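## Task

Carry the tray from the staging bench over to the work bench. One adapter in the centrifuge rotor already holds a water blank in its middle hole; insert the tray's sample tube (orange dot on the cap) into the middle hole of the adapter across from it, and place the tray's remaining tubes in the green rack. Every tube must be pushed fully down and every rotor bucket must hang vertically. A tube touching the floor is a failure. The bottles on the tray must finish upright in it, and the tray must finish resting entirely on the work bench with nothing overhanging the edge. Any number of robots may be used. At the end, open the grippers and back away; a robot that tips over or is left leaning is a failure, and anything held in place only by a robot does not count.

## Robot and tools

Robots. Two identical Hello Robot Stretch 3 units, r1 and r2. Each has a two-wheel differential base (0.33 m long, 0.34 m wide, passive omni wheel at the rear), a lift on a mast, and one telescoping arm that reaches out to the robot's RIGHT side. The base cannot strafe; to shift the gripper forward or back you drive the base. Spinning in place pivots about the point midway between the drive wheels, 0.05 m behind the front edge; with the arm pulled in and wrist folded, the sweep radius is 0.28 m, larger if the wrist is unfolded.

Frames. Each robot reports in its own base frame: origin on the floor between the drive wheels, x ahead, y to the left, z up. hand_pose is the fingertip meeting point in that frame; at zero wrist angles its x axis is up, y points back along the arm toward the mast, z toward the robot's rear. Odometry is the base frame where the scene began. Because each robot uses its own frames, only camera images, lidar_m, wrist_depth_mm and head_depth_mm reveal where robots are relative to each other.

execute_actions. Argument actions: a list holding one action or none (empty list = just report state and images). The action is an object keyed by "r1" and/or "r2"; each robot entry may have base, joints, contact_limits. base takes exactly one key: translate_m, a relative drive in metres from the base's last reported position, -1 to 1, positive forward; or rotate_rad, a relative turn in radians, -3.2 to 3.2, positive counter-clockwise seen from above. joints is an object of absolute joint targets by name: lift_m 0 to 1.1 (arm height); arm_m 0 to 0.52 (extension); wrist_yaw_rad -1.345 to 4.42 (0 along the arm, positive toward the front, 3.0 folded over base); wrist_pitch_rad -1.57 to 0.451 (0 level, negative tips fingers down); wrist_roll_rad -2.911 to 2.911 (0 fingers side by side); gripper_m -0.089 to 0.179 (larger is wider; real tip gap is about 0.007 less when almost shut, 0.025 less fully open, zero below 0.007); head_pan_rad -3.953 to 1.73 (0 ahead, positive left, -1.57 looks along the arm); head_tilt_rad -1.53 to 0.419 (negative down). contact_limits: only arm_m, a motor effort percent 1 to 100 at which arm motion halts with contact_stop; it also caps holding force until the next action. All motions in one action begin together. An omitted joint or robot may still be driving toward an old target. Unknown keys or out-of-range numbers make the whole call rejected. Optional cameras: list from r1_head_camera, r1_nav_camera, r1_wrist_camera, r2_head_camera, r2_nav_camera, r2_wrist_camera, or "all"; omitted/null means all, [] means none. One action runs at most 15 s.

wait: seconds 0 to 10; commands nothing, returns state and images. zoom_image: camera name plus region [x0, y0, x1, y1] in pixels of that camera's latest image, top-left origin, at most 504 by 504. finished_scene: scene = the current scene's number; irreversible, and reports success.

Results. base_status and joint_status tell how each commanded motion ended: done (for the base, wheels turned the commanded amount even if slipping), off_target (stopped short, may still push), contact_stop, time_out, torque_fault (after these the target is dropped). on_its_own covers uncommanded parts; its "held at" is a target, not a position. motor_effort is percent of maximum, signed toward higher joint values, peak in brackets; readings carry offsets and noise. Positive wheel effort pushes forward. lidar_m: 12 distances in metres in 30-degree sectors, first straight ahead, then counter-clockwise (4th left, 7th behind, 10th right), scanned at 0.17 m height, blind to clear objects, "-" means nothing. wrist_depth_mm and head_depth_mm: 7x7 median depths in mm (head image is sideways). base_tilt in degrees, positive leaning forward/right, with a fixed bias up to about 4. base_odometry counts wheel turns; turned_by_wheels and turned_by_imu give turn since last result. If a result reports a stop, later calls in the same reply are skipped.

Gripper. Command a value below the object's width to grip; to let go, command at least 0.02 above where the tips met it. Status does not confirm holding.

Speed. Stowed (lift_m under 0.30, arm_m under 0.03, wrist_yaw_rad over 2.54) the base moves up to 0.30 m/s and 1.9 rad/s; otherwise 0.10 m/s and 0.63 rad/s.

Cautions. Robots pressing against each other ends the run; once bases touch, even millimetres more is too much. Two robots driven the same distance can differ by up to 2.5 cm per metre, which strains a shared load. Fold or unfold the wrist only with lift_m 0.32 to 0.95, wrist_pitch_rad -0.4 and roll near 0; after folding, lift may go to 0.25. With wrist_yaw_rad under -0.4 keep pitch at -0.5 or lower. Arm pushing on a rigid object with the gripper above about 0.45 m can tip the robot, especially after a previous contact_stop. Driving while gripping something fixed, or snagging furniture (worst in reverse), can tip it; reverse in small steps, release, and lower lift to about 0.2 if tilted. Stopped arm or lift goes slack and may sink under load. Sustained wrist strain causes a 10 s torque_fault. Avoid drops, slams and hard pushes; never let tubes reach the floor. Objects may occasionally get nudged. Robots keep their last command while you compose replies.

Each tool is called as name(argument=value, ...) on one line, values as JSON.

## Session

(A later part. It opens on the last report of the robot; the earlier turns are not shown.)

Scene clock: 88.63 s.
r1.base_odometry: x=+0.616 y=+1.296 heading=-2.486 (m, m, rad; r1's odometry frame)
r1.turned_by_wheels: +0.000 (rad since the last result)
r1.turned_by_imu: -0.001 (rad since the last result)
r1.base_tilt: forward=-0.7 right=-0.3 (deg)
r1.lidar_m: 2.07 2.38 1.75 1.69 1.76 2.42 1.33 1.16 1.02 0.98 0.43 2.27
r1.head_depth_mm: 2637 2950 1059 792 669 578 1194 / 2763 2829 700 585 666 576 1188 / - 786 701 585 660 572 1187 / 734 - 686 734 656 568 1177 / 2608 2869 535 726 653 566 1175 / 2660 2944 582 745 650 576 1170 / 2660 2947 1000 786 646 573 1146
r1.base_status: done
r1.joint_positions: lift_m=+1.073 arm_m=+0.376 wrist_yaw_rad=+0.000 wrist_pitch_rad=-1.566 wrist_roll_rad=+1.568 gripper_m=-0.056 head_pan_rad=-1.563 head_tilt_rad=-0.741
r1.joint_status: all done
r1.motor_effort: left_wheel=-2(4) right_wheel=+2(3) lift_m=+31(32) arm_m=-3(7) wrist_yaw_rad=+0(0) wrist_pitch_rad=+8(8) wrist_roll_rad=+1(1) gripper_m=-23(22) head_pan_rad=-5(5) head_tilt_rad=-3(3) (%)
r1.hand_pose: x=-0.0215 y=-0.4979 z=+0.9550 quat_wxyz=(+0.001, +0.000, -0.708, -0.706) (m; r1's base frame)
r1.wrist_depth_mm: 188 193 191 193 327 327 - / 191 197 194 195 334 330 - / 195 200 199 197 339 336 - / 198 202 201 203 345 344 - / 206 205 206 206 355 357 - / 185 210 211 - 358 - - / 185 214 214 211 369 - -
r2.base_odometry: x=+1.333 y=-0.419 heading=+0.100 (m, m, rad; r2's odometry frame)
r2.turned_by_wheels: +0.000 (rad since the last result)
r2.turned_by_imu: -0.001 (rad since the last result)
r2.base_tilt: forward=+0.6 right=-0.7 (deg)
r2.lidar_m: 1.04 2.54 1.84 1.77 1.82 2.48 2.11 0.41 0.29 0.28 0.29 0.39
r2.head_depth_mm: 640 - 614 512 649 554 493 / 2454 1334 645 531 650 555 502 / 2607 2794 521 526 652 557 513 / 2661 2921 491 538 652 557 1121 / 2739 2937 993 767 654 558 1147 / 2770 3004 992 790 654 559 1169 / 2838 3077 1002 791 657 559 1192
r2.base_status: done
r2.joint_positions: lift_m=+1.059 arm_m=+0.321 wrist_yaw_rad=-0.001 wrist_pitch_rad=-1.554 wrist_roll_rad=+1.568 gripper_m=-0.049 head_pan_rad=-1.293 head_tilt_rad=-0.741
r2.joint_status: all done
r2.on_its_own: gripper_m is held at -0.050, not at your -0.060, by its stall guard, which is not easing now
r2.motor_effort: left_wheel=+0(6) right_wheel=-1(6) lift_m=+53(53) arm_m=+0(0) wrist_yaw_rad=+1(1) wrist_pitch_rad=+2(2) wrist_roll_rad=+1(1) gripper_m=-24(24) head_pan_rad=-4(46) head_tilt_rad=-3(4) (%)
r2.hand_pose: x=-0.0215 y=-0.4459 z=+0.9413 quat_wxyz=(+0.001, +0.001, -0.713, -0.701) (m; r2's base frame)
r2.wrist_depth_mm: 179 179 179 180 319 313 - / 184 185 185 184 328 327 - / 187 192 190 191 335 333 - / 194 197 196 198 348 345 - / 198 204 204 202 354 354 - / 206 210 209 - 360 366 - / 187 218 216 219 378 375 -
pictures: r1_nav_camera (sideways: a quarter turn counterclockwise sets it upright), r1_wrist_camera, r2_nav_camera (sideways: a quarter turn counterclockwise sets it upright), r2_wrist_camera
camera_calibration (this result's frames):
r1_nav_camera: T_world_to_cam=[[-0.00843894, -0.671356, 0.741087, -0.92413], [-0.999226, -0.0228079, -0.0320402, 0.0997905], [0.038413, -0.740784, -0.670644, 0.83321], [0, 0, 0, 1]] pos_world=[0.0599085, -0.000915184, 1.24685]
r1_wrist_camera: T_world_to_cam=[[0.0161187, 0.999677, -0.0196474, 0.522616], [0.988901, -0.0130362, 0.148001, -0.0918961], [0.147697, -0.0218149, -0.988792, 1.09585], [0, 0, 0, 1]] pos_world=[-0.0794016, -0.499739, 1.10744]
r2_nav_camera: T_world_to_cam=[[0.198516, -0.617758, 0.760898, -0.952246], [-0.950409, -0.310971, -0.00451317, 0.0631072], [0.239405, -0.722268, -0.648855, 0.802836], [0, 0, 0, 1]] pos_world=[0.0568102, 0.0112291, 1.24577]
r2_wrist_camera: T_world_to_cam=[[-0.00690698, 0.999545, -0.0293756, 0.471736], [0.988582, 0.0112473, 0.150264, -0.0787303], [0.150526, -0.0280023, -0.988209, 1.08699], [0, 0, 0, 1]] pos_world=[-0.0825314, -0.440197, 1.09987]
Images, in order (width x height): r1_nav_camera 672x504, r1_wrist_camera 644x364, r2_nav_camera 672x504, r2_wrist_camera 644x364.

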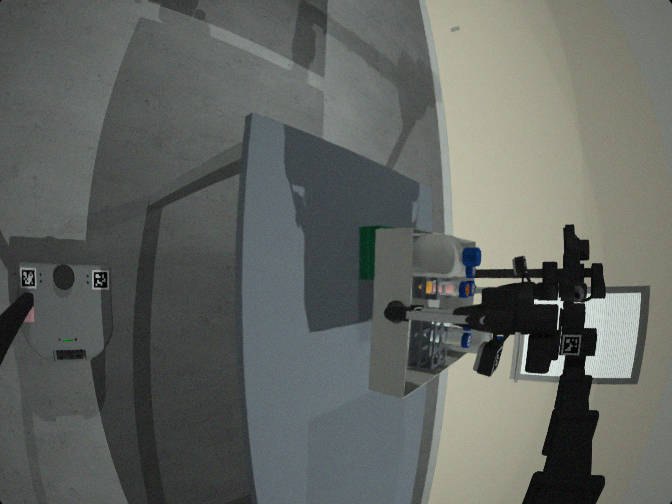

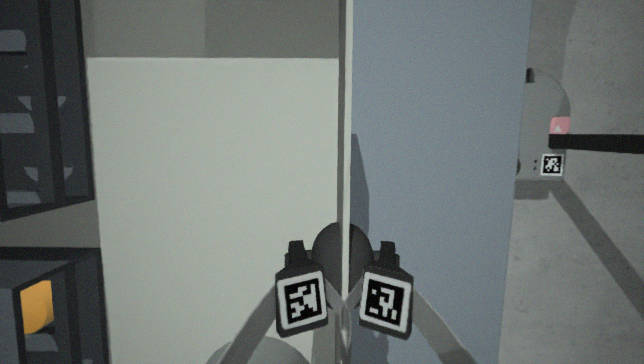

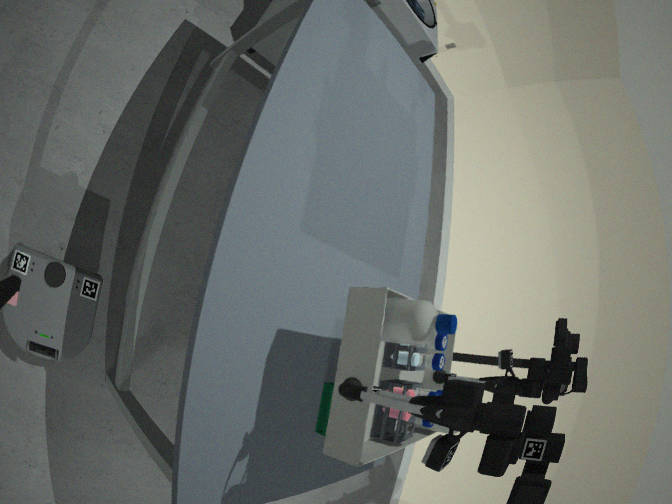

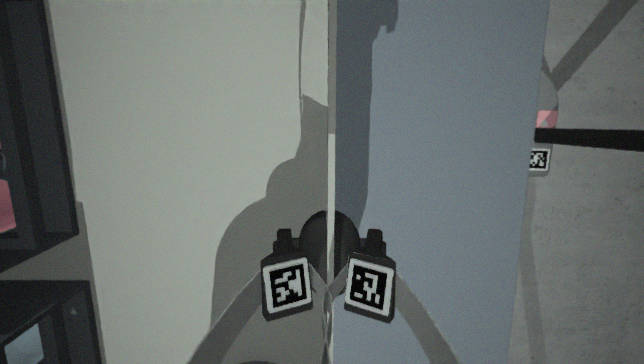

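execute_actions(actions=[{"r1":{"base":{"translate_m":-0.34},"joints":{"arm_m":0.344}},"r2":{"base":{"translate_m":0.34},"joints":{"arm_m":0.349}}}], cameras=[])

execute_actions(actions=[{"r1":{"joints":{"arm_m":0.314}},"r2":{"joints":{"arm_m":0.379}}}], cameras=["r1_wrist_camera","r2_wrist_camera","r2_nav_camera","r1_nav_camera"])

Scene clock: 98.13 s.
r1.base_odometry: x=+0.885 y=+1.503 heading=-2.486 (m, m, rad; r1's odometry frame)
r1.turned_by_wheels: +0.000 (rad since the last result)
r1.turned_by_imu: -0.001 (rad since the last result)
r1.base_tilt: forward=-0.7 right=-0.3 (deg)
r1.lidar_m: 2.42 2.39 1.75 1.70 1.76 2.42 1.16 0.84 1.02 0.98 1.02 0.70
r1.head_depth_mm: 2650 2967 1060 749 668 576 1197 / - 2816 675 554 664 575 1193 / - 746 675 555 660 571 1186 / 697 - 659 596 656 569 1180 / 2611 2826 504 543 652 566 1176 / 2632 2959 521 722 648 564 1176 / 2701 2966 1002 784 647 572 1167
r1.base_status: done
r1.joint_positions: lift_m=+1.073 arm_m=+0.344 wrist_yaw_rad=+0.000 wrist_pitch_rad=-1.566 wrist_roll_rad=+1.568 gripper_m=-0.056 head_pan_rad=-1.563 head_tilt_rad=-0.741
r1.joint_status: all done
r1.motor_effort: left_wheel=-2(4) right_wheel=+2(3) lift_m=+32(32) arm_m=-2(4) wrist_yaw_rad=+0(0) wrist_pitch_rad=+8(8) wrist_roll_rad=+1(1) gripper_m=-22(22) head_pan_rad=-4(5) head_tilt_rad=-3(4) (%)
r1.hand_pose: x=-0.0215 y=-0.4658 z=+0.9550 quat_wxyz=(+0.001, +0.000, -0.708, -0.706) (m; r1's base frame)
r1.wrist_depth_mm: 189 194 193 193 326 - - / 193 196 195 196 329 331 - / 194 202 199 198 342 335 - / 196 203 204 203 343 - - / 209 208 206 206 352 - - / 184 210 209 - 365 - - / 185 215 215 213 373 - -
r2.base_odometry: x=+1.671 y=-0.385 heading=+0.100 (m, m, rad; r2's odometry frame)
r2.turned_by_wheels: +0.000 (rad since the last result)
r2.turned_by_imu: +0.000 (rad since the last result)
r2.base_tilt: forward=+0.7 right=-0.8 (deg)
r2.lidar_m: 1.29 2.55 1.84 1.77 1.83 2.49 2.46 0.40 0.29 0.28 0.29 0.39
r2.head_depth_mm: 665 - 638 579 648 554 492 / 2438 817 659 545 650 556 502 / 2622 815 532 554 650 557 513 / 2646 2879 520 571 651 557 1127 / 2719 2959 995 788 654 558 1141 / 2770 3013 996 790 656 558 1149 / 2836 3091 1000 793 656 560 1169
r2.base_status: done
r2.joint_positions: lift_m=+1.059 arm_m=+0.349 wrist_yaw_rad=-0.001 wrist_pitch_rad=-1.554 wrist_roll_rad=+1.568 gripper_m=-0.049 head_pan_rad=-1.293 head_tilt_rad=-0.741
r2.joint_status: all done
r2.on_its_own: gripper_m is held at -0.050, not at your -0.060, by its stall guard, which is not easing now
r2.motor_effort: left_wheel=+1(5) right_wheel=-1(4) lift_m=+53(53) arm_m=+5(6) wrist_yaw_rad=+0(0) wrist_pitch_rad=+2(2) wrist_roll_rad=+1(1) gripper_m=-25(26) head_pan_rad=-4(4) head_tilt_rad=-3(3) (%)
r2.hand_pose: x=-0.0215 y=-0.4734 z=+0.9413 quat_wxyz=(+0.001, +0.001, -0.713, -0.701) (m; r2's base frame)
r2.wrist_depth_mm: 179 181 179 181 317 320 - / 184 185 184 184 328 325 - / 190 190 191 191 335 332 - / 194 197 197 197 347 340 - / 197 203 203 200 357 350 - / 208 211 210 - 362 364 - / 187 218 216 219 372 378 -
pictures: none
No camera images: the call's "cameras" was empty. Leave "cameras" out to get every camera's image.

Scene clock: 99.33 s.
r1.base_odometry: x=+0.885 y=+1.503 heading=-2.486 (m, m, rad; r1's odometry frame)
r1.turned_by_wheels: +0.000 (rad since the last result)
r1.turned_by_imu: +0.000 (rad since the last result)
r1.base_tilt: forward=-0.8 right=-0.3 (deg)
r1.lidar_m: 2.42 2.39 1.75 1.70 1.76 2.42 1.16 0.84 1.02 0.98 1.02 0.70
r1.head_depth_mm: 2646 2940 1056 565 670 577 1195 / - 2827 660 540 663 575 1192 / - 2851 651 527 661 571 1186 / 670 - 636 527 656 569 1183 / 2626 2906 481 514 653 567 1172 / 2662 2949 478 515 649 564 1172 / 2642 2974 996 785 645 574 1168
r1.base_status: not commanded
r1.joint_positions: lift_m=+1.073 arm_m=+0.314 wrist_yaw_rad=+0.000 wrist_pitch_rad=-1.566 wrist_roll_rad=+1.568 gripper_m=-0.056 head_pan_rad=-1.563 head_tilt_rad=-0.741
r1.joint_status: all done
r1.motor_effort: left_wheel=-2(1) right_wheel=+1(2) lift_m=+33(32) arm_m=-2(4) wrist_yaw_rad=+0(0) wrist_pitch_rad=+8(8) wrist_roll_rad=+1(1) gripper_m=-23(23) head_pan_rad=-4(5) head_tilt_rad=-3(3) (%)
r1.hand_pose: x=-0.0215 y=-0.4358 z=+0.9550 quat_wxyz=(+0.001, +0.000, -0.708, -0.706) (m; r1's base frame)
r1.wrist_depth_mm: 188 194 193 193 323 - - / 192 197 196 196 328 - - / 195 201 200 199 333 - - / 195 203 203 204 348 - - / 206 206 206 206 354 - - / 183 211 210 - 363 - - / 185 214 213 214 372 - -
r2.base_odometry: x=+1.671 y=-0.385 heading=+0.100 (m, m, rad; r2's odometry frame)
r2.turned_by_wheels: +0.000 (rad since the last result)
r2.turned_by_imu: +0.000 (rad since the last result)
r2.base_tilt: forward=+0.6 right=-0.9 (deg)
r2.lidar_m: 1.28 2.55 1.85 1.77 1.83 2.48 2.45 0.40 0.29 0.28 0.29 0.39
r2.head_depth_mm: 685 - 655 718 649 554 492 / 2444 840 670 720 650 556 503 / 2616 834 545 721 651 556 513 / 2675 2909 553 745 652 558 1121 / 2707 2939 991 789 654 558 1145 / 2756 3017 1000 791 653 558 1143 / 2840 3082 1001 793 655 559 1166
r2.base_status: not commanded
r2.joint_positions: lift_m=+1.059 arm_m=+0.378 wrist_yaw_rad=-0.001 wrist_pitch_rad=-1.554 wrist_roll_rad=+1.568 gripper_m=-0.049 head_pan_rad=-1.293 head_tilt_rad=-0.741
r2.joint_status: all done
r2.on_its_own: gripper_m is held at -0.050, not at your -0.060, by its stall guard, which is not easing now
r2.motor_effort: left_wheel=+0(0) right_wheel=-1(1) lift_m=+53(53) arm_m=+6(5) wrist_yaw_rad=+0(1) wrist_pitch_rad=+2(2) wrist_roll_rad=+1(1) gripper_m=-26(25) head_pan_rad=-4(4) head_tilt_rad=-4(3) (%)
r2.hand_pose: x=-0.0215 y=-0.5033 z=+0.9413 quat_wxyz=(+0.001, +0.001, -0.713, -0.701) (m; r2's base frame)
r2.wrist_depth_mm: 179 180 179 180 320 317 318 / 183 185 184 185 331 326 326 / 189 191 192 191 336 335 334 / 194 197 197 198 342 344 - / 198 203 202 199 354 348 - / 206 212 209 - 360 363 - / 185 218 218 218 379 371 -
pictures: r1_nav_camera (sideways: a quarter turn counterclockwise sets it upright), r1_wrist_camera, r2_nav_camera (sideways: a quarter turn counterclockwise sets it upright), r2_wrist_camera
camera_calibration (this result's frames):
r1_nav_camera: T_world_to_cam=[[-0.00843886, -0.671356, 0.741087, -0.92413], [-0.999226, -0.022808, -0.0320402, 0.0997905], [0.0384131, -0.740784, -0.670644, 0.83321], [0, 0, 0, 1]] pos_world=[0.0599085, -0.000915181, 1.24685]
r1_wrist_camera: T_world_to_cam=[[0.0161007, 0.999681, -0.0194735, 0.460352], [0.988901, -0.0130441, 0.147999, -0.091088], [0.147698, -0.0216402, -0.988796, 1.09729], [0, 0, 0, 1]] pos_world=[-0.0794019, -0.437648, 1.10744]
r2_nav_camera: T_world_to_cam=[[0.198492, -0.617766, 0.760898, -0.952246], [-0.950421, -0.310934, -0.00451318, 0.0631073], [0.239378, -0.722277, -0.648856, 0.802836], [0, 0, 0, 1]] pos_world=[0.0568106, 0.0112271, 1.24577]
r2_wrist_camera: T_world_to_cam=[[-0.00692189, 0.999549, -0.0292202, 0.528902], [0.988582, 0.0112387, 0.150266, -0.0780917], [0.150527, -0.0278464, -0.988214, 1.08547], [0, 0, 0, 1]] pos_world=[-0.0825317, -0.497559, 1.09987]
Images, in order (width x height): r1_nav_camera 672x504, r1_wrist_camera 644x364, r2_nav_camera 672x504, r2_wrist_camera 644x364.

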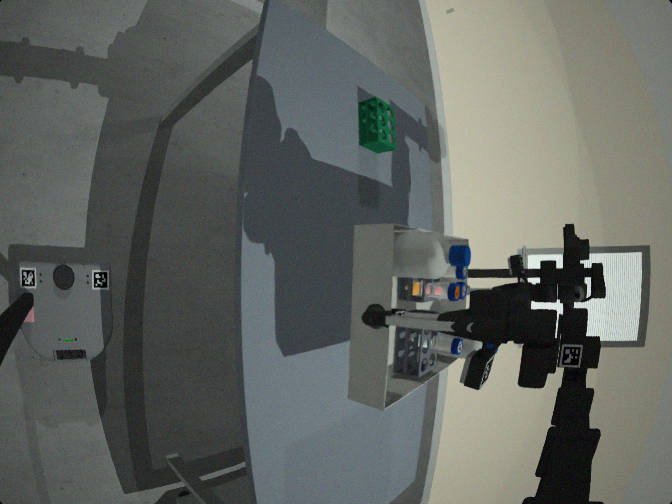

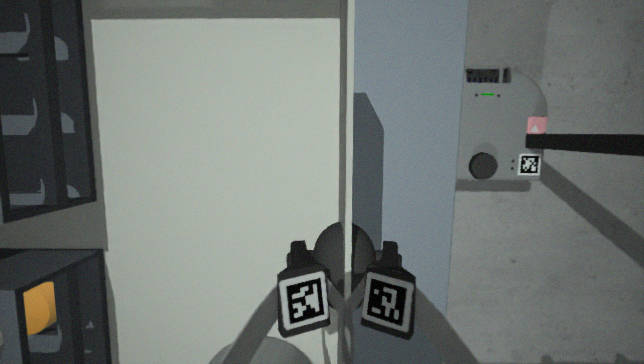

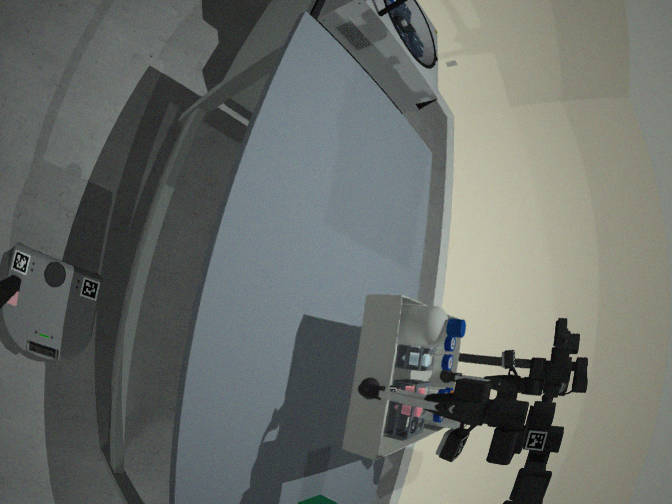

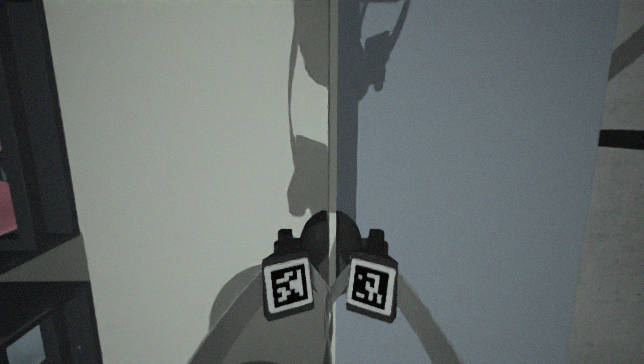

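execute_actions(actions=[{"r1":{"joints":{"lift_m":0.955}},"r2":{"joints":{"lift_m":0.941}}}], cameras=[])

execute_actions(actions=[{"r1":{"joints":{"lift_m":0.933}},"r2":{"joints":{"lift_m":0.92}}}], cameras=[])

execute_actions(actions=[{"r1":{"joints":{"gripper_m":0.06}},"r2":{"joints":{"gripper_m":0.06}}}], cameras=[])

execute_actions(actions=[{"r1":{"joints":{"lift_m":1.1}},"r2":{"joints":{"lift_m":1.1}}}], cameras=[])

execute_actions(actions=[{"r1":{"joints":{"wrist_roll_rad":0,"gripper_m":0.065,"arm_m":0.4}},"r2":{"joints":{"arm_m":0,"wrist_roll_rad":0,"head_pan_rad":-1.57}}}], cameras=["r1_wrist_camera","r1_head_camera","r2_head_camera"])

Scene clock: 103.30 s.
r1.base_odometry: x=+0.885 y=+1.503 heading=-2.486 (m, m, rad; r1's odometry frame)
r1.turned_by_wheels: +0.000 (rad since the last result)
r1.turned_by_imu: +0.000 (rad since the last result)
r1.base_tilt: forward=-0.7 right=-0.3 (deg)
r1.lidar_m: 2.42 2.40 1.75 1.70 1.77 2.42 1.17 0.84 1.02 0.98 1.02 0.70
r1.head_depth_mm: 2661 2864 - 793 653 577 1199 / 2675 - 1007 716 617 576 1195 / 2658 - - 726 612 572 1190 / 664 734 - 713 617 567 1178 / 709 2960 887 560 602 565 1178 / 2644 2941 1008 725 617 563 1174 / 2672 2952 999 784 645 573 1169
r1.base_status: not commanded
r1.joint_positions: lift_m=+0.955 arm_m=+0.314 wrist_yaw_rad=+0.000 wrist_pitch_rad=-1.566 wrist_roll_rad=+1.568 gripper_m=-0.056 head_pan_rad=-1.563 head_tilt_rad=-0.741
r1.joint_status: all done
r1.motor_effort: left_wheel=-3(2) right_wheel=+2(2) lift_m=+28(30) arm_m=-2(1) wrist_yaw_rad=+0(1) wrist_pitch_rad=+8(8) wrist_roll_rad=+1(1) gripper_m=-23(22) head_pan_rad=-4(4) head_tilt_rad=-4(3) (%)
r1.hand_pose: x=-0.0215 y=-0.4358 z=+0.8372 quat_wxyz=(+0.001, +0.000, -0.708, -0.706) (m; r1's base frame)
r1.wrist_depth_mm: 190 192 193 193 214 211 941 / 192 196 198 196 217 218 911 / 195 201 202 198 223 222 968 / 195 204 203 201 228 226 965 / 208 207 206 203 233 233 - / 182 212 211 - 238 239 - / 184 214 213 212 244 246 -
r2.base_odometry: x=+1.671 y=-0.385 heading=+0.100 (m, m, rad; r2's odometry frame)
r2.turned_by_wheels: +0.000 (rad since the last result)
r2.turned_by_imu: +0.000 (rad since the last result)
r2.base_tilt: forward=+0.7 right=-0.9 (deg)
r2.lidar_m: 1.28 2.55 1.85 1.77 1.83 2.48 2.45 0.40 0.29 0.28 0.29 0.39
r2.head_depth_mm: 686 - - 717 630 554 492 / 697 1342 888 744 635 555 503 / 2593 2871 901 627 651 556 513 / 2647 2927 990 640 652 558 1121 / 2712 2936 994 789 653 559 1144 / 2785 3015 994 790 655 560 1150 / 2813 3089 999 792 657 560 1166
r2.base_status: not commanded
r2.joint_positions: lift_m=+0.941 arm_m=+0.378 wrist_yaw_rad=-0.001 wrist_pitch_rad=-1.554 wrist_roll_rad=+1.568 gripper_m=-0.049 head_pan_rad=-1.293 head_tilt_rad=-0.741
r2.joint_status: all done
r2.on_its_own: gripper_m is held at -0.050, not at your -0.060, by its stall guard, which is not easing now
r2.motor_effort: left_wheel=+0(0) right_wheel=-1(1) lift_m=+29(49) arm_m=+6(6) wrist_yaw_rad=+1(1) wrist_pitch_rad=+2(2) wrist_roll_rad=+1(1) gripper_m=-26(25) head_pan_rad=-4(4) head_tilt_rad=-2(3) (%)
r2.hand_pose: x=-0.0215 y=-0.5033 z=+0.8233 quat_wxyz=(+0.001, +0.001, -0.713, -0.701) (m; r2's base frame)
r2.wrist_depth_mm: 180 180 179 181 205 206 204 / 183 185 184 186 210 211 208 / 188 191 189 190 218 214 215 / 192 197 196 198 222 220 221 / 196 204 203 200 227 227 226 / 206 211 209 - 233 234 232 / 186 219 218 218 243 242 239
pictures: none
No camera images: the call's "cameras" was empty. Leave "cameras" out to get every camera's image.

Scene clock: 104.23 s.
r1.base_odometry: x=+0.885 y=+1.503 heading=-2.486 (m, m, rad; r1's odometry frame)
r1.turned_by_wheels: +0.000 (rad since the last result)
r1.turned_by_imu: +0.000 (rad since the last result)
r1.base_tilt: forward=-0.8 right=-0.3 (deg)
r1.lidar_m: 2.42 2.39 1.76 1.69 1.76 2.42 1.16 0.84 1.02 0.98 1.02 0.70
r1.head_depth_mm: 2649 2919 - 768 653 578 1197 / 2674 2846 969 752 621 575 1198 / 2632 2834 - 733 620 572 1190 / 1132 733 1026 723 622 569 1181 / 813 2888 1019 583 605 565 1177 / 2690 2940 1008 766 617 565 1167 / 2672 2958 1000 786 647 572 1169
r1.base_status: not commanded
r1.joint_positions: lift_m=+0.933 arm_m=+0.314 wrist_yaw_rad=+0.000 wrist_pitch_rad=-1.566 wrist_roll_rad=+1.568 gripper_m=-0.056 head_pan_rad=-1.563 head_tilt_rad=-0.741
r1.joint_status: all done
r1.motor_effort: left_wheel=-1(1) right_wheel=+2(2) lift_m=+28(29) arm_m=-1(2) wrist_yaw_rad=+0(1) wrist_pitch_rad=+8(8) wrist_roll_rad=+1(1) gripper_m=-23(22) head_pan_rad=-4(5) head_tilt_rad=-3(3) (%)
r1.hand_pose: x=-0.0215 y=-0.4358 z=+0.8152 quat_wxyz=(+0.001, +0.000, -0.708, -0.706) (m; r1's base frame)
r1.wrist_depth_mm: 187 192 191 190 193 192 905 / 191 194 194 195 199 197 909 / 193 199 200 196 202 202 956 / 196 203 200 201 206 205 938 / 207 208 205 203 210 210 - / 183 212 212 - 217 215 - / 185 214 215 215 222 222 -
r2.base_odometry: x=+1.671 y=-0.385 heading=+0.100 (m, m, rad; r2's odometry frame)
r2.turned_by_wheels: +0.000 (rad since the last result)
r2.turned_by_imu: +0.000 (rad since the last result)
r2.base_tilt: forward=+0.7 right=-0.7 (deg)
r2.lidar_m: 1.28 2.55 1.85 1.77 1.83 2.48 2.45 0.40 0.29 0.28 0.29 0.39
r2.head_depth_mm: 706 763 - 735 626 554 491 / 698 1384 923 753 636 555 503 / 2606 2866 928 642 650 556 512 / 2647 2926 992 648 653 557 1126 / 2726 2961 993 788 654 558 1144 / 2779 3007 993 790 654 559 1147 / 2811 3066 1001 792 657 559 1167
r2.base_status: not commanded
r2.joint_positions: lift_m=+0.920 arm_m=+0.378 wrist_yaw_rad=-0.001 wrist_pitch_rad=-1.554 wrist_roll_rad=+1.568 gripper_m=-0.049 head_pan_rad=-1.293 head_tilt_rad=-0.741
r2.joint_status: all done
r2.on_its_own: gripper_m is held at -0.050, not at your -0.060, by its stall guard, which is not easing now
r2.motor_effort: left_wheel=+0(0) right_wheel=-1(1) lift_m=+28(28) arm_m=+6(6) wrist_yaw_rad=+0(1) wrist_pitch_rad=+2(2) wrist_roll_rad=+1(1) gripper_m=-25(25) head_pan_rad=-4(4) head_tilt_rad=-3(3) (%)
r2.hand_pose: x=-0.0215 y=-0.5033 z=+0.8024 quat_wxyz=(+0.001, +0.001, -0.713, -0.702) (m; r2's base frame)
r2.wrist_depth_mm: 182 183 182 182 187 185 185 / 185 186 187 187 190 190 190 / 188 192 192 193 195 195 194 / 195 198 197 197 200 200 199 / 199 204 203 201 206 205 204 / 207 211 208 - 212 211 208 / 185 216 215 216 218 216 218
pictures: none
No camera images: the call's "cameras" was empty. Leave "cameras" out to get every camera's image.

Scene clock: 105.90 s.
r1.base_odometry: x=+0.885 y=+1.503 heading=-2.486 (m, m, rad; r1's odometry frame)
r1.turned_by_wheels: +0.000 (rad since the last result)
r1.turned_by_imu: +0.000 (rad since the last result)
r1.base_tilt: forward=-0.7 right=-0.3 (deg)
r1.lidar_m: 2.42 2.39 1.76 1.69 1.76 2.42 1.17 0.84 1.02 0.98 1.02 0.70
r1.head_depth_mm: 2652 2898 - 769 659 577 1193 / 2649 2862 968 761 622 575 1190 / 2643 2840 - 734 621 571 1187 / 928 730 1069 730 616 569 1185 / 813 2902 1017 602 606 565 1179 / 2670 2952 1009 763 618 564 1173 / 2664 2960 1000 787 646 573 1172
r1.base_status: not commanded
r1.joint_positions: lift_m=+0.933 arm_m=+0.314 wrist_yaw_rad=+0.000 wrist_pitch_rad=-1.549 wrist_roll_rad=+1.568 gripper_m=+0.060 head_pan_rad=-1.563 head_tilt_rad=-0.741
r1.joint_status: all done
r1.motor_effort: left_wheel=-1(2) right_wheel=+1(2) lift_m=+27(28) arm_m=-1(2) wrist_yaw_rad=+1(0) wrist_pitch_rad=-1(8) wrist_roll_rad=+1(1) gripper_m=+1(80) head_pan_rad=-4(5) head_tilt_rad=-3(4) (%)
r1.hand_pose: x=-0.0215 y=-0.4402 z=+0.8149 quat_wxyz=(+0.001, +0.000, -0.714, -0.700) (m; r1's base frame)
r1.wrist_depth_mm: 189 194 193 190 192 190 906 / 194 199 198 195 196 195 904 / 179 202 201 200 201 200 891 / 180 208 207 205 205 205 935 / 211 213 210 209 209 207 972 / 185 216 - 213 214 214 991 / 191 221 219 216 221 219 -
r2.base_odometry: x=+1.671 y=-0.385 heading=+0.100 (m, m, rad; r2's odometry frame)
r2.turned_by_wheels: +0.000 (rad since the last result)
r2.turned_by_imu: +0.000 (rad since the last result)
r2.base_tilt: forward=+0.7 right=-0.9 (deg)
r2.lidar_m: 1.29 2.55 1.85 1.77 1.83 2.48 2.45 0.40 0.29 0.28 0.29 0.39
r2.head_depth_mm: 704 762 - 736 626 554 492 / 696 1389 922 758 633 555 502 / 2592 2859 930 640 649 556 513 / 2680 2948 992 645 653 556 1127 / 2715 2947 995 789 653 557 1143 / 2780 3005 999 790 655 559 1147 / 2830 3073 998 792 656 560 1169
r2.base_status: not commanded
r2.joint_positions: lift_m=+0.920 arm_m=+0.379 wrist_yaw_rad=-0.001 wrist_pitch_rad=-1.550 wrist_roll_rad=+1.568 gripper_m=+0.060 head_pan_rad=-1.293 head_tilt_rad=-0.741
r2.joint_status: all done
r2.motor_effort: left_wheel=+1(0) right_wheel=-2(2) lift_m=+28(27) arm_m=+3(6) wrist_yaw_rad=+0(1) wrist_pitch_rad=+1(2) wrist_roll_rad=+1(1) gripper_m=+1(95) head_pan_rad=-4(4) head_tilt_rad=-3(3) (%)
r2.hand_pose: x=-0.0215 y=-0.5047 z=+0.8023 quat_wxyz=(+0.001, +0.001, -0.714, -0.700) (m; r2's base frame)
r2.wrist_depth_mm: 184 186 186 185 186 186 184 / 190 193 191 191 191 189 188 / 192 196 196 196 197 195 194 / 198 202 201 200 201 200 199 / 191 208 206 205 206 205 204 / 208 214 - 212 - 211 208 / 188 220 220 216 219 217 215
pictures: none
No camera images: the call's "cameras" was empty. Leave "cameras" out to get every camera's image.

Scene clock: 108.37 s.
r1.base_odometry: x=+0.885 y=+1.503 heading=-2.486 (m, m, rad; r1's odometry frame)
r1.turned_by_wheels: +0.000 (rad since the last result)
r1.turned_by_imu: +0.000 (rad since the last result)
r1.base_tilt: forward=-0.7 right=-0.3 (deg)
r1.lidar_m: 2.40 2.39 1.76 1.70 1.76 2.42 1.17 0.84 1.02 0.98 1.02 0.70
r1.head_depth_mm: 2715 2961 1058 819 666 578 1195 / 2741 3063 1003 763 622 575 1188 / - 3051 813 745 622 572 1186 / 1177 - 1030 729 624 569 1182 / 2620 2960 1016 601 604 566 1180 / 2672 2957 1009 766 617 564 1170 / 2677 2957 1001 785 645 574 1167
r1.base_status: not commanded
r1.joint_positions: lift_m=+1.100 arm_m=+0.314 wrist_yaw_rad=+0.000 wrist_pitch_rad=-1.549 wrist_roll_rad=+1.568 gripper_m=+0.060 head_pan_rad=-1.563 head_tilt_rad=-0.741
r1.joint_status: all done
r1.motor_effort: left_wheel=-2(2) right_wheel=+1(1) lift_m=+26(29) arm_m=-2(1) wrist_yaw_rad=+0(0) wrist_pitch_rad=-1(1) wrist_roll_rad=+1(1) gripper_m=+0(1) head_pan_rad=-5(5) head_tilt_rad=-3(4) (%)
r1.hand_pose: x=-0.0215 y=-0.4404 z=+0.9819 quat_wxyz=(+0.001, +0.000, -0.715, -0.700) (m; r1's base frame)
r1.wrist_depth_mm: 341 301 342 350 345 - - / 305 307 357 354 354 - - / 291 309 367 363 365 - - / 377 333 374 371 376 - - / 385 316 377 383 378 - - / 396 334 - 327 387 - - / 379 341 253 255 395 - -
r2.base_odometry: x=+1.671 y=-0.385 heading=+0.100 (m, m, rad; r2's odometry frame)
r2.turned_by_wheels: +0.000 (rad since the last result)
r2.turned_by_imu: +0.000 (rad since the last result)
r2.base_tilt: forward=+0.8 right=-0.7 (deg)
r2.lidar_m: 1.28 2.55 1.85 1.77 1.83 2.48 2.45 0.40 0.29 0.28 0.29 0.39
r2.head_depth_mm: - 2792 800 739 626 554 492 / 2473 2767 917 757 634 556 502 / 2600 2887 932 640 650 555 513 / 2691 2929 989 646 652 557 1124 / 2696 2963 993 788 654 558 1142 / 2737 3001 996 790 656 559 1146 / 2847 3092 997 792 657 560 1167
r2.base_status: not commanded
r2.joint_positions: lift_m=+1.100 arm_m=+0.379 wrist_yaw_rad=-0.001 wrist_pitch_rad=-1.549 wrist_roll_rad=+1.568 gripper_m=+0.060 head_pan_rad=-1.293 head_tilt_rad=-0.741
r2.joint_status: all done
r2.motor_effort: left_wheel=+1(1) right_wheel=-2(2) lift_m=+46(48) arm_m=+3(3) wrist_yaw_rad=+0(1) wrist_pitch_rad=+1(0) wrist_roll_rad=+1(1) gripper_m=+1(1) head_pan_rad=-4(5) head_tilt_rad=-3(3) (%)
r2.hand_pose: x=-0.0215 y=-0.5048 z=+0.9815 quat_wxyz=(+0.001, +0.001, -0.714, -0.700) (m; r2's base frame)
r2.wrist_depth_mm: 365 360 364 353 358 354 - / 359 312 368 370 366 364 - / 373 312 377 377 378 379 - / 274 319 385 385 382 383 - / 407 337 394 392 393 395 - / 413 341 - 338 - 405 - / 384 346 347 282 418 414 -
pictures: none
No camera images: the call's "cameras" was empty. Leave "cameras" out to get every camera's image.

Scene clock: 112.37 s.
r1.base_odometry: x=+0.885 y=+1.503 heading=-2.486 (m, m, rad; r1's odometry frame)
r1.turned_by_wheels: +0.000 (rad since the last result)
r1.turned_by_imu: +0.000 (rad since the last result)
r1.base_tilt: forward=-0.7 right=-0.3 (deg)
r1.lidar_m: 2.41 2.39 1.76 1.69 1.77 2.42 1.16 0.84 1.02 0.98 1.02 0.70
r1.head_depth_mm: 2635 2965 1059 817 668 576 1199 / 2685 2948 1005 764 622 575 1188 / 2698 3007 886 745 622 571 1187 / 1867 2962 1046 731 622 569 1184 / 2669 2954 1018 601 605 566 1173 / 2676 2929 1011 765 618 563 1174 / 2671 2973 1000 783 646 573 1169
r1.base_status: not commanded
r1.joint_positions: lift_m=+1.100 arm_m=+0.400 wrist_yaw_rad=+0.000 wrist_pitch_rad=-1.549 wrist_roll_rad=+0.008 gripper_m=+0.065 head_pan_rad=-1.563 head_tilt_rad=-0.741
r1.joint_status: all done
r1.motor_effort: left_wheel=-2(2) right_wheel=+2(1) lift_m=+26(26) arm_m=+5(6) wrist_yaw_rad=-1(0) wrist_pitch_rad=-1(1) wrist_roll_rad=-3(4) gripper_m=+1(33) head_pan_rad=-5(5) head_tilt_rad=-3(3) (%)
r1.hand_pose: x=-0.0216 y=-0.5261 z=+0.9819 quat_wxyz=(+0.503, +0.492, -0.507, -0.497) (m; r1's base frame)
r1.wrist_depth_mm: 361 356 353 345 348 346 348 / 361 359 298 302 240 302 354 / 370 372 332 364 350 359 364 / 379 373 372 372 372 369 369 / 385 385 286 379 375 374 377 / 393 390 - 353 353 381 384 / 403 399 400 401 402 397 396
r2.base_odometry: x=+1.671 y=-0.385 heading=+0.100 (m, m, rad; r2's odometry frame)
r2.turned_by_wheels: +0.000 (rad since the last result)
r2.turned_by_imu: +0.000 (rad since the last result)
r2.base_tilt: forward=+0.7 right=-0.8 (deg)
r2.lidar_m: 1.29 2.55 1.85 1.77 1.84 2.48 2.45 0.40 0.29 0.28 0.29 0.39
r2.head_depth_mm: - - - - - - - / - - - - - - - / - - - - - - - / 651 2863 939 - - - 504 / 2519 2783 934 742 648 559 510 / 2567 2825 961 616 644 558 515 / 2564 2848 1000 792 656 559 506
r2.base_status: not commanded
r2.joint_positions: lift_m=+1.100 arm_m=+0.000 wrist_yaw_rad=+0.001 wrist_pitch_rad=-1.549 wrist_roll_rad=+0.006 gripper_m=+0.060 head_pan_rad=-1.563 head_tilt_rad=-0.741
r2.joint_status: all done
r2.motor_effort: left_wheel=+1(1) right_wheel=-2(2) lift_m=+46(46) arm_m=-1(3) wrist_yaw_rad=+0(0) wrist_pitch_rad=+0(0) wrist_roll_rad=-4(5) gripper_m=+1(1) head_pan_rad=-4(29) head_tilt_rad=-3(3) (%)
r2.hand_pose: x=-0.0216 y=-0.1267 z=+0.9815 quat_wxyz=(+0.504, +0.493, -0.506, -0.496) (m; r2's base frame)
r2.wrist_depth_mm: 363 364 367 362 357 356 357 / 913 990 977 928 960 970 803 / - - - - - - - / - - - - - - - / - - - - - - - / - - - - - - - / - - - - - - -
pictures: r1_head_camera (sideways: a quarter turn clockwise sets it upright), r1_wrist_camera, r2_head_camera (sideways: a quarter turn clockwise sets it upright)
camera_calibration (this result's frames):
r1_head_camera: T_world_to_cam=[[-0.0466727, 0.662275, -0.747806, 0.997874], [0.99871, 0.0159669, -0.0481917, 0.0579843], [-0.019976, -0.749091, -0.662166, 0.823131], [0, 0, 0, 1]] pos_world=[0.00510687, -0.0451927, 1.29406]
r1_wrist_camera: T_world_to_cam=[[-0.999529, 0.0264299, -0.0156045, 0.0133421], [0.0242272, 0.991536, 0.127551, 0.431565], [0.0188435, 0.127113, -0.991709, 1.2003], [0, 0, 0, 1]] pos_world=[-0.0197378, -0.580839, 1.13551]
r2_head_camera: T_world_to_cam=[[0.0235972, 0.652434, -0.757478, 0.998602], [0.999578, -0.0282342, 0.00682038, -0.0130184], [-0.016937, -0.75732, -0.652825, 0.802496], [0, 0, 0, 1]] pos_world=[0.00304052, -0.0441436, 1.2804]
Images, in order (width x height): r1_head_camera 896x504, r1_wrist_camera 644x364, r2_head_camera 896x504.

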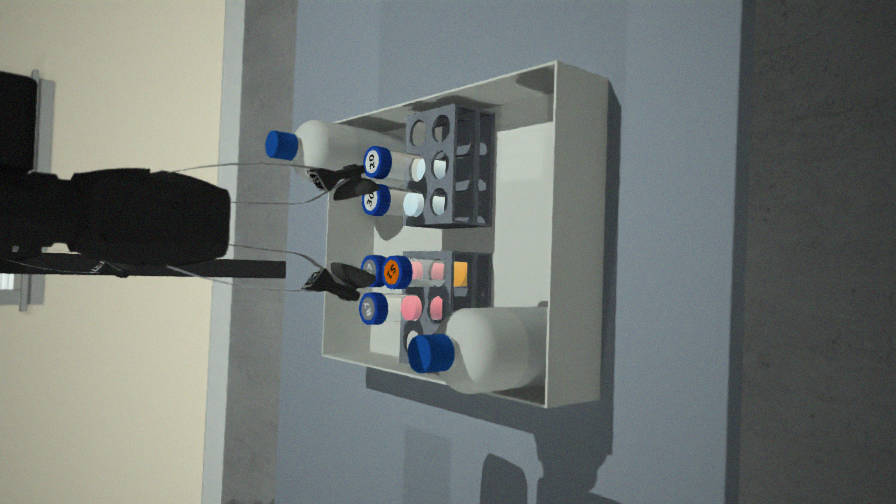

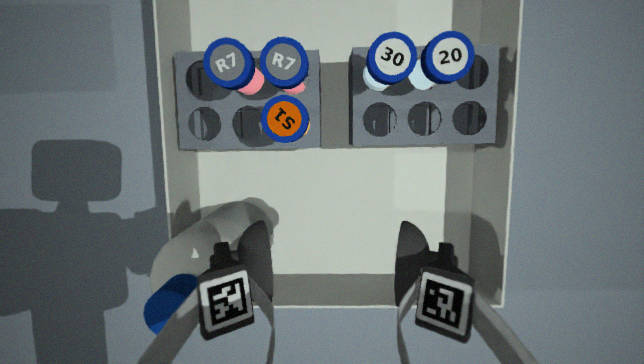

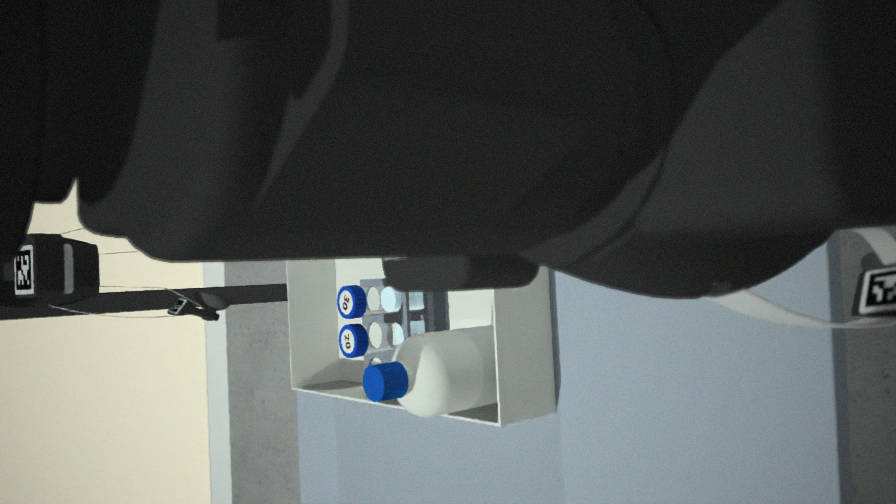

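execute_actions(actions=[{"r1":{"base":{"translate_m":0.032},"joints":{"arm_m":0.47}},"r2":{"base":{"translate_m":-0.42}}}], cameras=[])

execute_actions(actions=[{"r1":{"joints":{"lift_m":1.04}},"r2":{"joints":{"arm_m":0.45}}}], cameras=["r1_wrist_camera","r2_wrist_camera","r2_head_camera"])

Scene clock: 120.90 s.
r1.base_odometry: x=+0.860 y=+1.484 heading=-2.486 (m, m, rad; r1's odometry frame)
r1.turned_by_wheels: +0.000 (rad since the last result)
r1.turned_by_imu: +0.000 (rad since the last result)
r1.base_tilt: forward=-0.8 right=-0.3 (deg)
r1.lidar_m: 2.38 2.39 1.76 1.70 1.76 2.43 1.16 0.87 1.02 0.98 1.02 0.67
r1.head_depth_mm: 2654 2962 1055 819 637 578 1200 / 2641 2962 831 752 621 575 1196 / 2657 3026 915 750 624 571 1189 / 2611 2984 973 728 621 567 1181 / 2658 2919 1023 568 603 567 1176 / 2676 2904 1008 791 634 563 1180 / 2579 2914 1002 785 646 573 1163
r1.base_status: done
r1.joint_positions: lift_m=+1.100 arm_m=+0.470 wrist_yaw_rad=+0.000 wrist_pitch_rad=-1.549 wrist_roll_rad=+0.008 gripper_m=+0.065 head_pan_rad=-1.563 head_tilt_rad=-0.741
r1.joint_status: all done
r1.motor_effort: left_wheel=-2(2) right_wheel=+0(4) lift_m=+27(27) arm_m=+5(7) wrist_yaw_rad=+0(0) wrist_pitch_rad=-1(0) wrist_roll_rad=-3(3) gripper_m=+0(1) head_pan_rad=-4(5) head_tilt_rad=-4(3) (%)
r1.hand_pose: x=-0.0216 y=-0.5961 z=+0.9819 quat_wxyz=(+0.503, +0.492, -0.507, -0.497) (m; r1's base frame)
r1.wrist_depth_mm: 353 357 350 347 344 248 349 / 364 364 360 362 355 336 352 / 371 369 359 364 316 303 365 / 377 371 317 255 309 309 366 / 389 383 335 381 377 362 374 / 390 395 - 387 387 362 384 / 404 395 255 364 370 341 393
r2.base_odometry: x=+1.253 y=-0.427 heading=+0.100 (m, m, rad; r2's odometry frame)
r2.turned_by_wheels: +0.000 (rad since the last result)
r2.turned_by_imu: +0.000 (rad since the last result)
r2.base_tilt: forward=+0.5 right=-0.9 (deg)
r2.lidar_m: 1.04 2.55 1.84 1.76 1.82 2.47 2.03 2.21 0.30 0.28 0.29 0.40
r2.head_depth_mm: - - - - - - - / - - - - - - - / - - - - - - - / 2596 2845 993 - - - 1142 / 2586 2838 992 788 654 558 510 / 2565 2847 995 792 655 559 515 / 2564 2803 963 792 656 559 515
r2.base_status: done
r2.joint_positions: lift_m=+1.100 arm_m=+0.000 wrist_yaw_rad=+0.001 wrist_pitch_rad=-1.549 wrist_roll_rad=+0.006 gripper_m=+0.060 head_pan_rad=-1.563 head_tilt_rad=-0.741
r2.joint_status: not commanded
r2.motor_effort: left_wheel=+2(3) right_wheel=-3(8) lift_m=+45(45) arm_m=-1(1) wrist_yaw_rad=+0(0) wrist_pitch_rad=+0(0) wrist_roll_rad=-4(4) gripper_m=+1(1) head_pan_rad=-4(4) head_tilt_rad=-3(3) (%)
r2.hand_pose: x=-0.0216 y=-0.1267 z=+0.9815 quat_wxyz=(+0.504, +0.493, -0.506, -0.496) (m; r2's base frame)
r2.wrist_depth_mm: 364 367 363 359 358 354 - / 956 976 953 961 895 - - / - - - - - - - / - - - - - - - / - - - - - - - / - - - - - - - / - - - - - - -
pictures: none
No camera images: the call's "cameras" was empty. Leave "cameras" out to get every camera's image.

Scene clock: 125.40 s.
r1.base_odometry: x=+0.860 y=+1.484 heading=-2.486 (m, m, rad; r1's odometry frame)
r1.turned_by_wheels: +0.000 (rad since the last result)
r1.turned_by_imu: +0.000 (rad since the last result)
r1.base_tilt: forward=-0.7 right=-0.3 (deg)
r1.lidar_m: 2.38 2.39 1.76 1.70 1.76 2.42 1.16 0.87 1.02 0.98 1.02 0.67
r1.head_depth_mm: - 2951 1061 817 636 578 1200 / 2704 2979 832 756 621 575 1187 / - 2998 1039 751 623 571 1186 / 2634 2996 1032 727 622 568 1181 / 2663 2976 1018 566 603 566 1171 / 2695 2937 1009 789 635 564 1171 / 2595 2927 999 784 645 574 1164
r1.base_status: not commanded
r1.joint_positions: lift_m=+1.040 arm_m=+0.470 wrist_yaw_rad=+0.000 wrist_pitch_rad=-1.549 wrist_roll_rad=+0.008 gripper_m=+0.065 head_pan_rad=-1.563 head_tilt_rad=-0.741
r1.joint_status: all done
r1.motor_effort: left_wheel=+0(1) right_wheel=+0(1) lift_m=+22(23) arm_m=+5(6) wrist_yaw_rad=+0(1) wrist_pitch_rad=+0(1) wrist_roll_rad=-3(3) gripper_m=+1(0) head_pan_rad=-4(5) head_tilt_rad=-3(3) (%)
r1.hand_pose: x=-0.0216 y=-0.5961 z=+0.9221 quat_wxyz=(+0.503, +0.492, -0.507, -0.497) (m; r1's base frame)
r1.wrist_depth_mm: 299 298 295 294 294 248 248 / 306 301 301 300 298 299 261 / 309 311 299 248 302 245 261 / 317 318 253 249 254 191 250 / 323 320 271 196 307 286 280 / 336 328 - 325 326 317 321 / 339 337 236 322 331 324 326
r2.base_odometry: x=+1.253 y=-0.427 heading=+0.100 (m, m, rad; r2's odometry frame)
r2.turned_by_wheels: +0.000 (rad since the last result)
r2.turned_by_imu: +0.000 (rad since the last result)
r2.base_tilt: forward=+0.7 right=-0.9 (deg)
r2.lidar_m: 1.04 2.54 1.84 1.77 1.82 2.47 2.03 2.22 0.30 0.28 0.29 0.40
r2.head_depth_mm: 2615 2909 2373 780 649 554 675 / 2622 2904 982 783 650 555 1119 / 2575 2849 953 740 651 556 1121 / - 2925 987 743 652 557 1125 / 2586 2865 992 789 653 557 514 / 2565 2832 992 789 653 558 515 / 2560 2813 959 793 656 559 517
r2.base_status: not commanded
r2.joint_positions: lift_m=+1.100 arm_m=+0.450 wrist_yaw_rad=-0.001 wrist_pitch_rad=-1.549 wrist_roll_rad=+0.006 gripper_m=+0.060 head_pan_rad=-1.563 head_tilt_rad=-0.741
r2.joint_status: all done
r2.motor_effort: left_wheel=+2(2) right_wheel=-3(2) lift_m=+45(45) arm_m=+4(3) wrist_yaw_rad=+0(1) wrist_pitch_rad=+0(0) wrist_roll_rad=-4(4) gripper_m=+0(1) head_pan_rad=-4(4) head_tilt_rad=-3(3) (%)
r2.hand_pose: x=-0.0216 y=-0.5761 z=+0.9815 quat_wxyz=(+0.504, +0.493, -0.507, -0.497) (m; r2's base frame)
r2.wrist_depth_mm: 362 361 364 359 357 356 - / 366 377 372 365 365 363 - / 374 382 383 318 376 370 - / 367 394 392 386 386 380 - / 380 402 399 402 397 391 - / 416 413 - 407 - 400 - / 431 431 420 421 421 417 -
pictures: r1_wrist_camera, r2_head_camera (sideways: a quarter turn clockwise sets it upright), r2_wrist_camera
camera_calibration (this result's frames):
r1_wrist_camera: T_world_to_cam=[[-0.999543, 0.0258919, -0.0155932, 0.013928], [0.0236951, 0.991549, 0.127549, 0.508595], [0.0187639, 0.127121, -0.99171, 1.14993], [0, 0, 0, 1]] pos_world=[-0.0197067, -0.650838, 1.07574]
r2_head_camera: T_world_to_cam=[[0.0237276, 0.652429, -0.757478, 0.998602], [0.999572, -0.0284339, 0.00682039, -0.0130184], [-0.0170883, -0.757316, -0.652825, 0.802497], [0, 0, 0, 1]] pos_world=[0.0030317, -0.044143, 1.2804]
r2_wrist_camera: T_world_to_cam=[[-0.999919, 0.00165532, -0.0126543, -0.00973804], [-0.0000096059, 0.991455, 0.130452, 0.47959], [0.0127621, 0.130442, -0.991374, 1.21451], [0, 0, 0, 1]] pos_world=[-0.0252323, -0.633898, 1.14134]
Images, in order (width x height): r1_wrist_camera 644x364, r2_head_camera 896x504, r2_wrist_camera 644x364.

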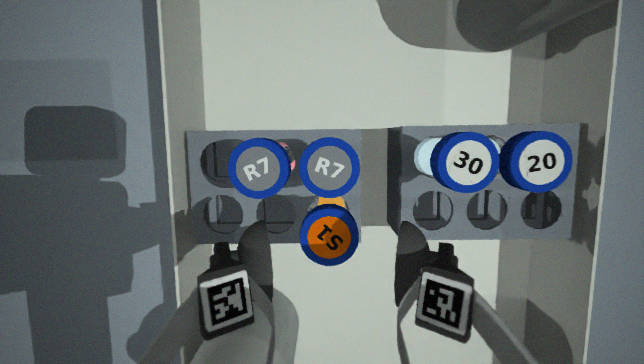

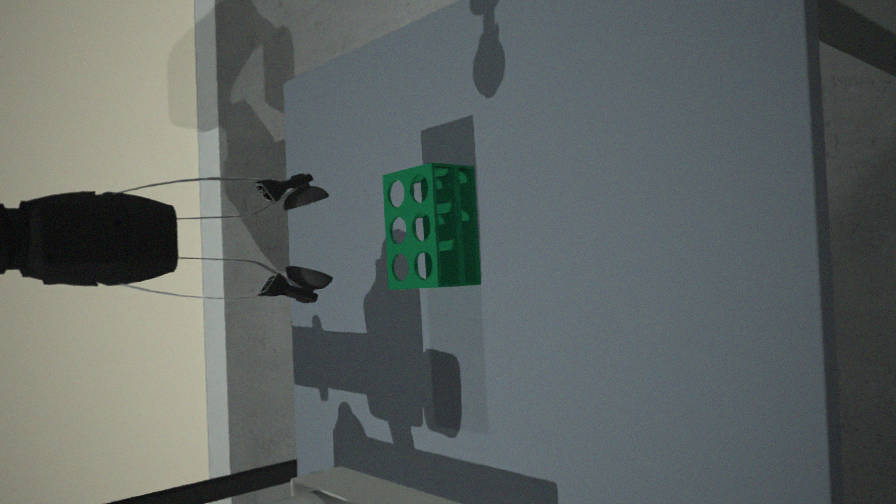

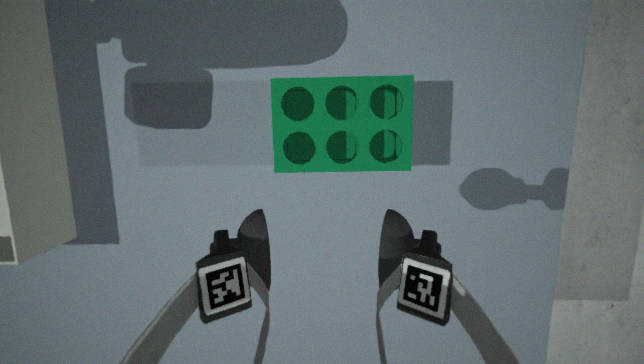

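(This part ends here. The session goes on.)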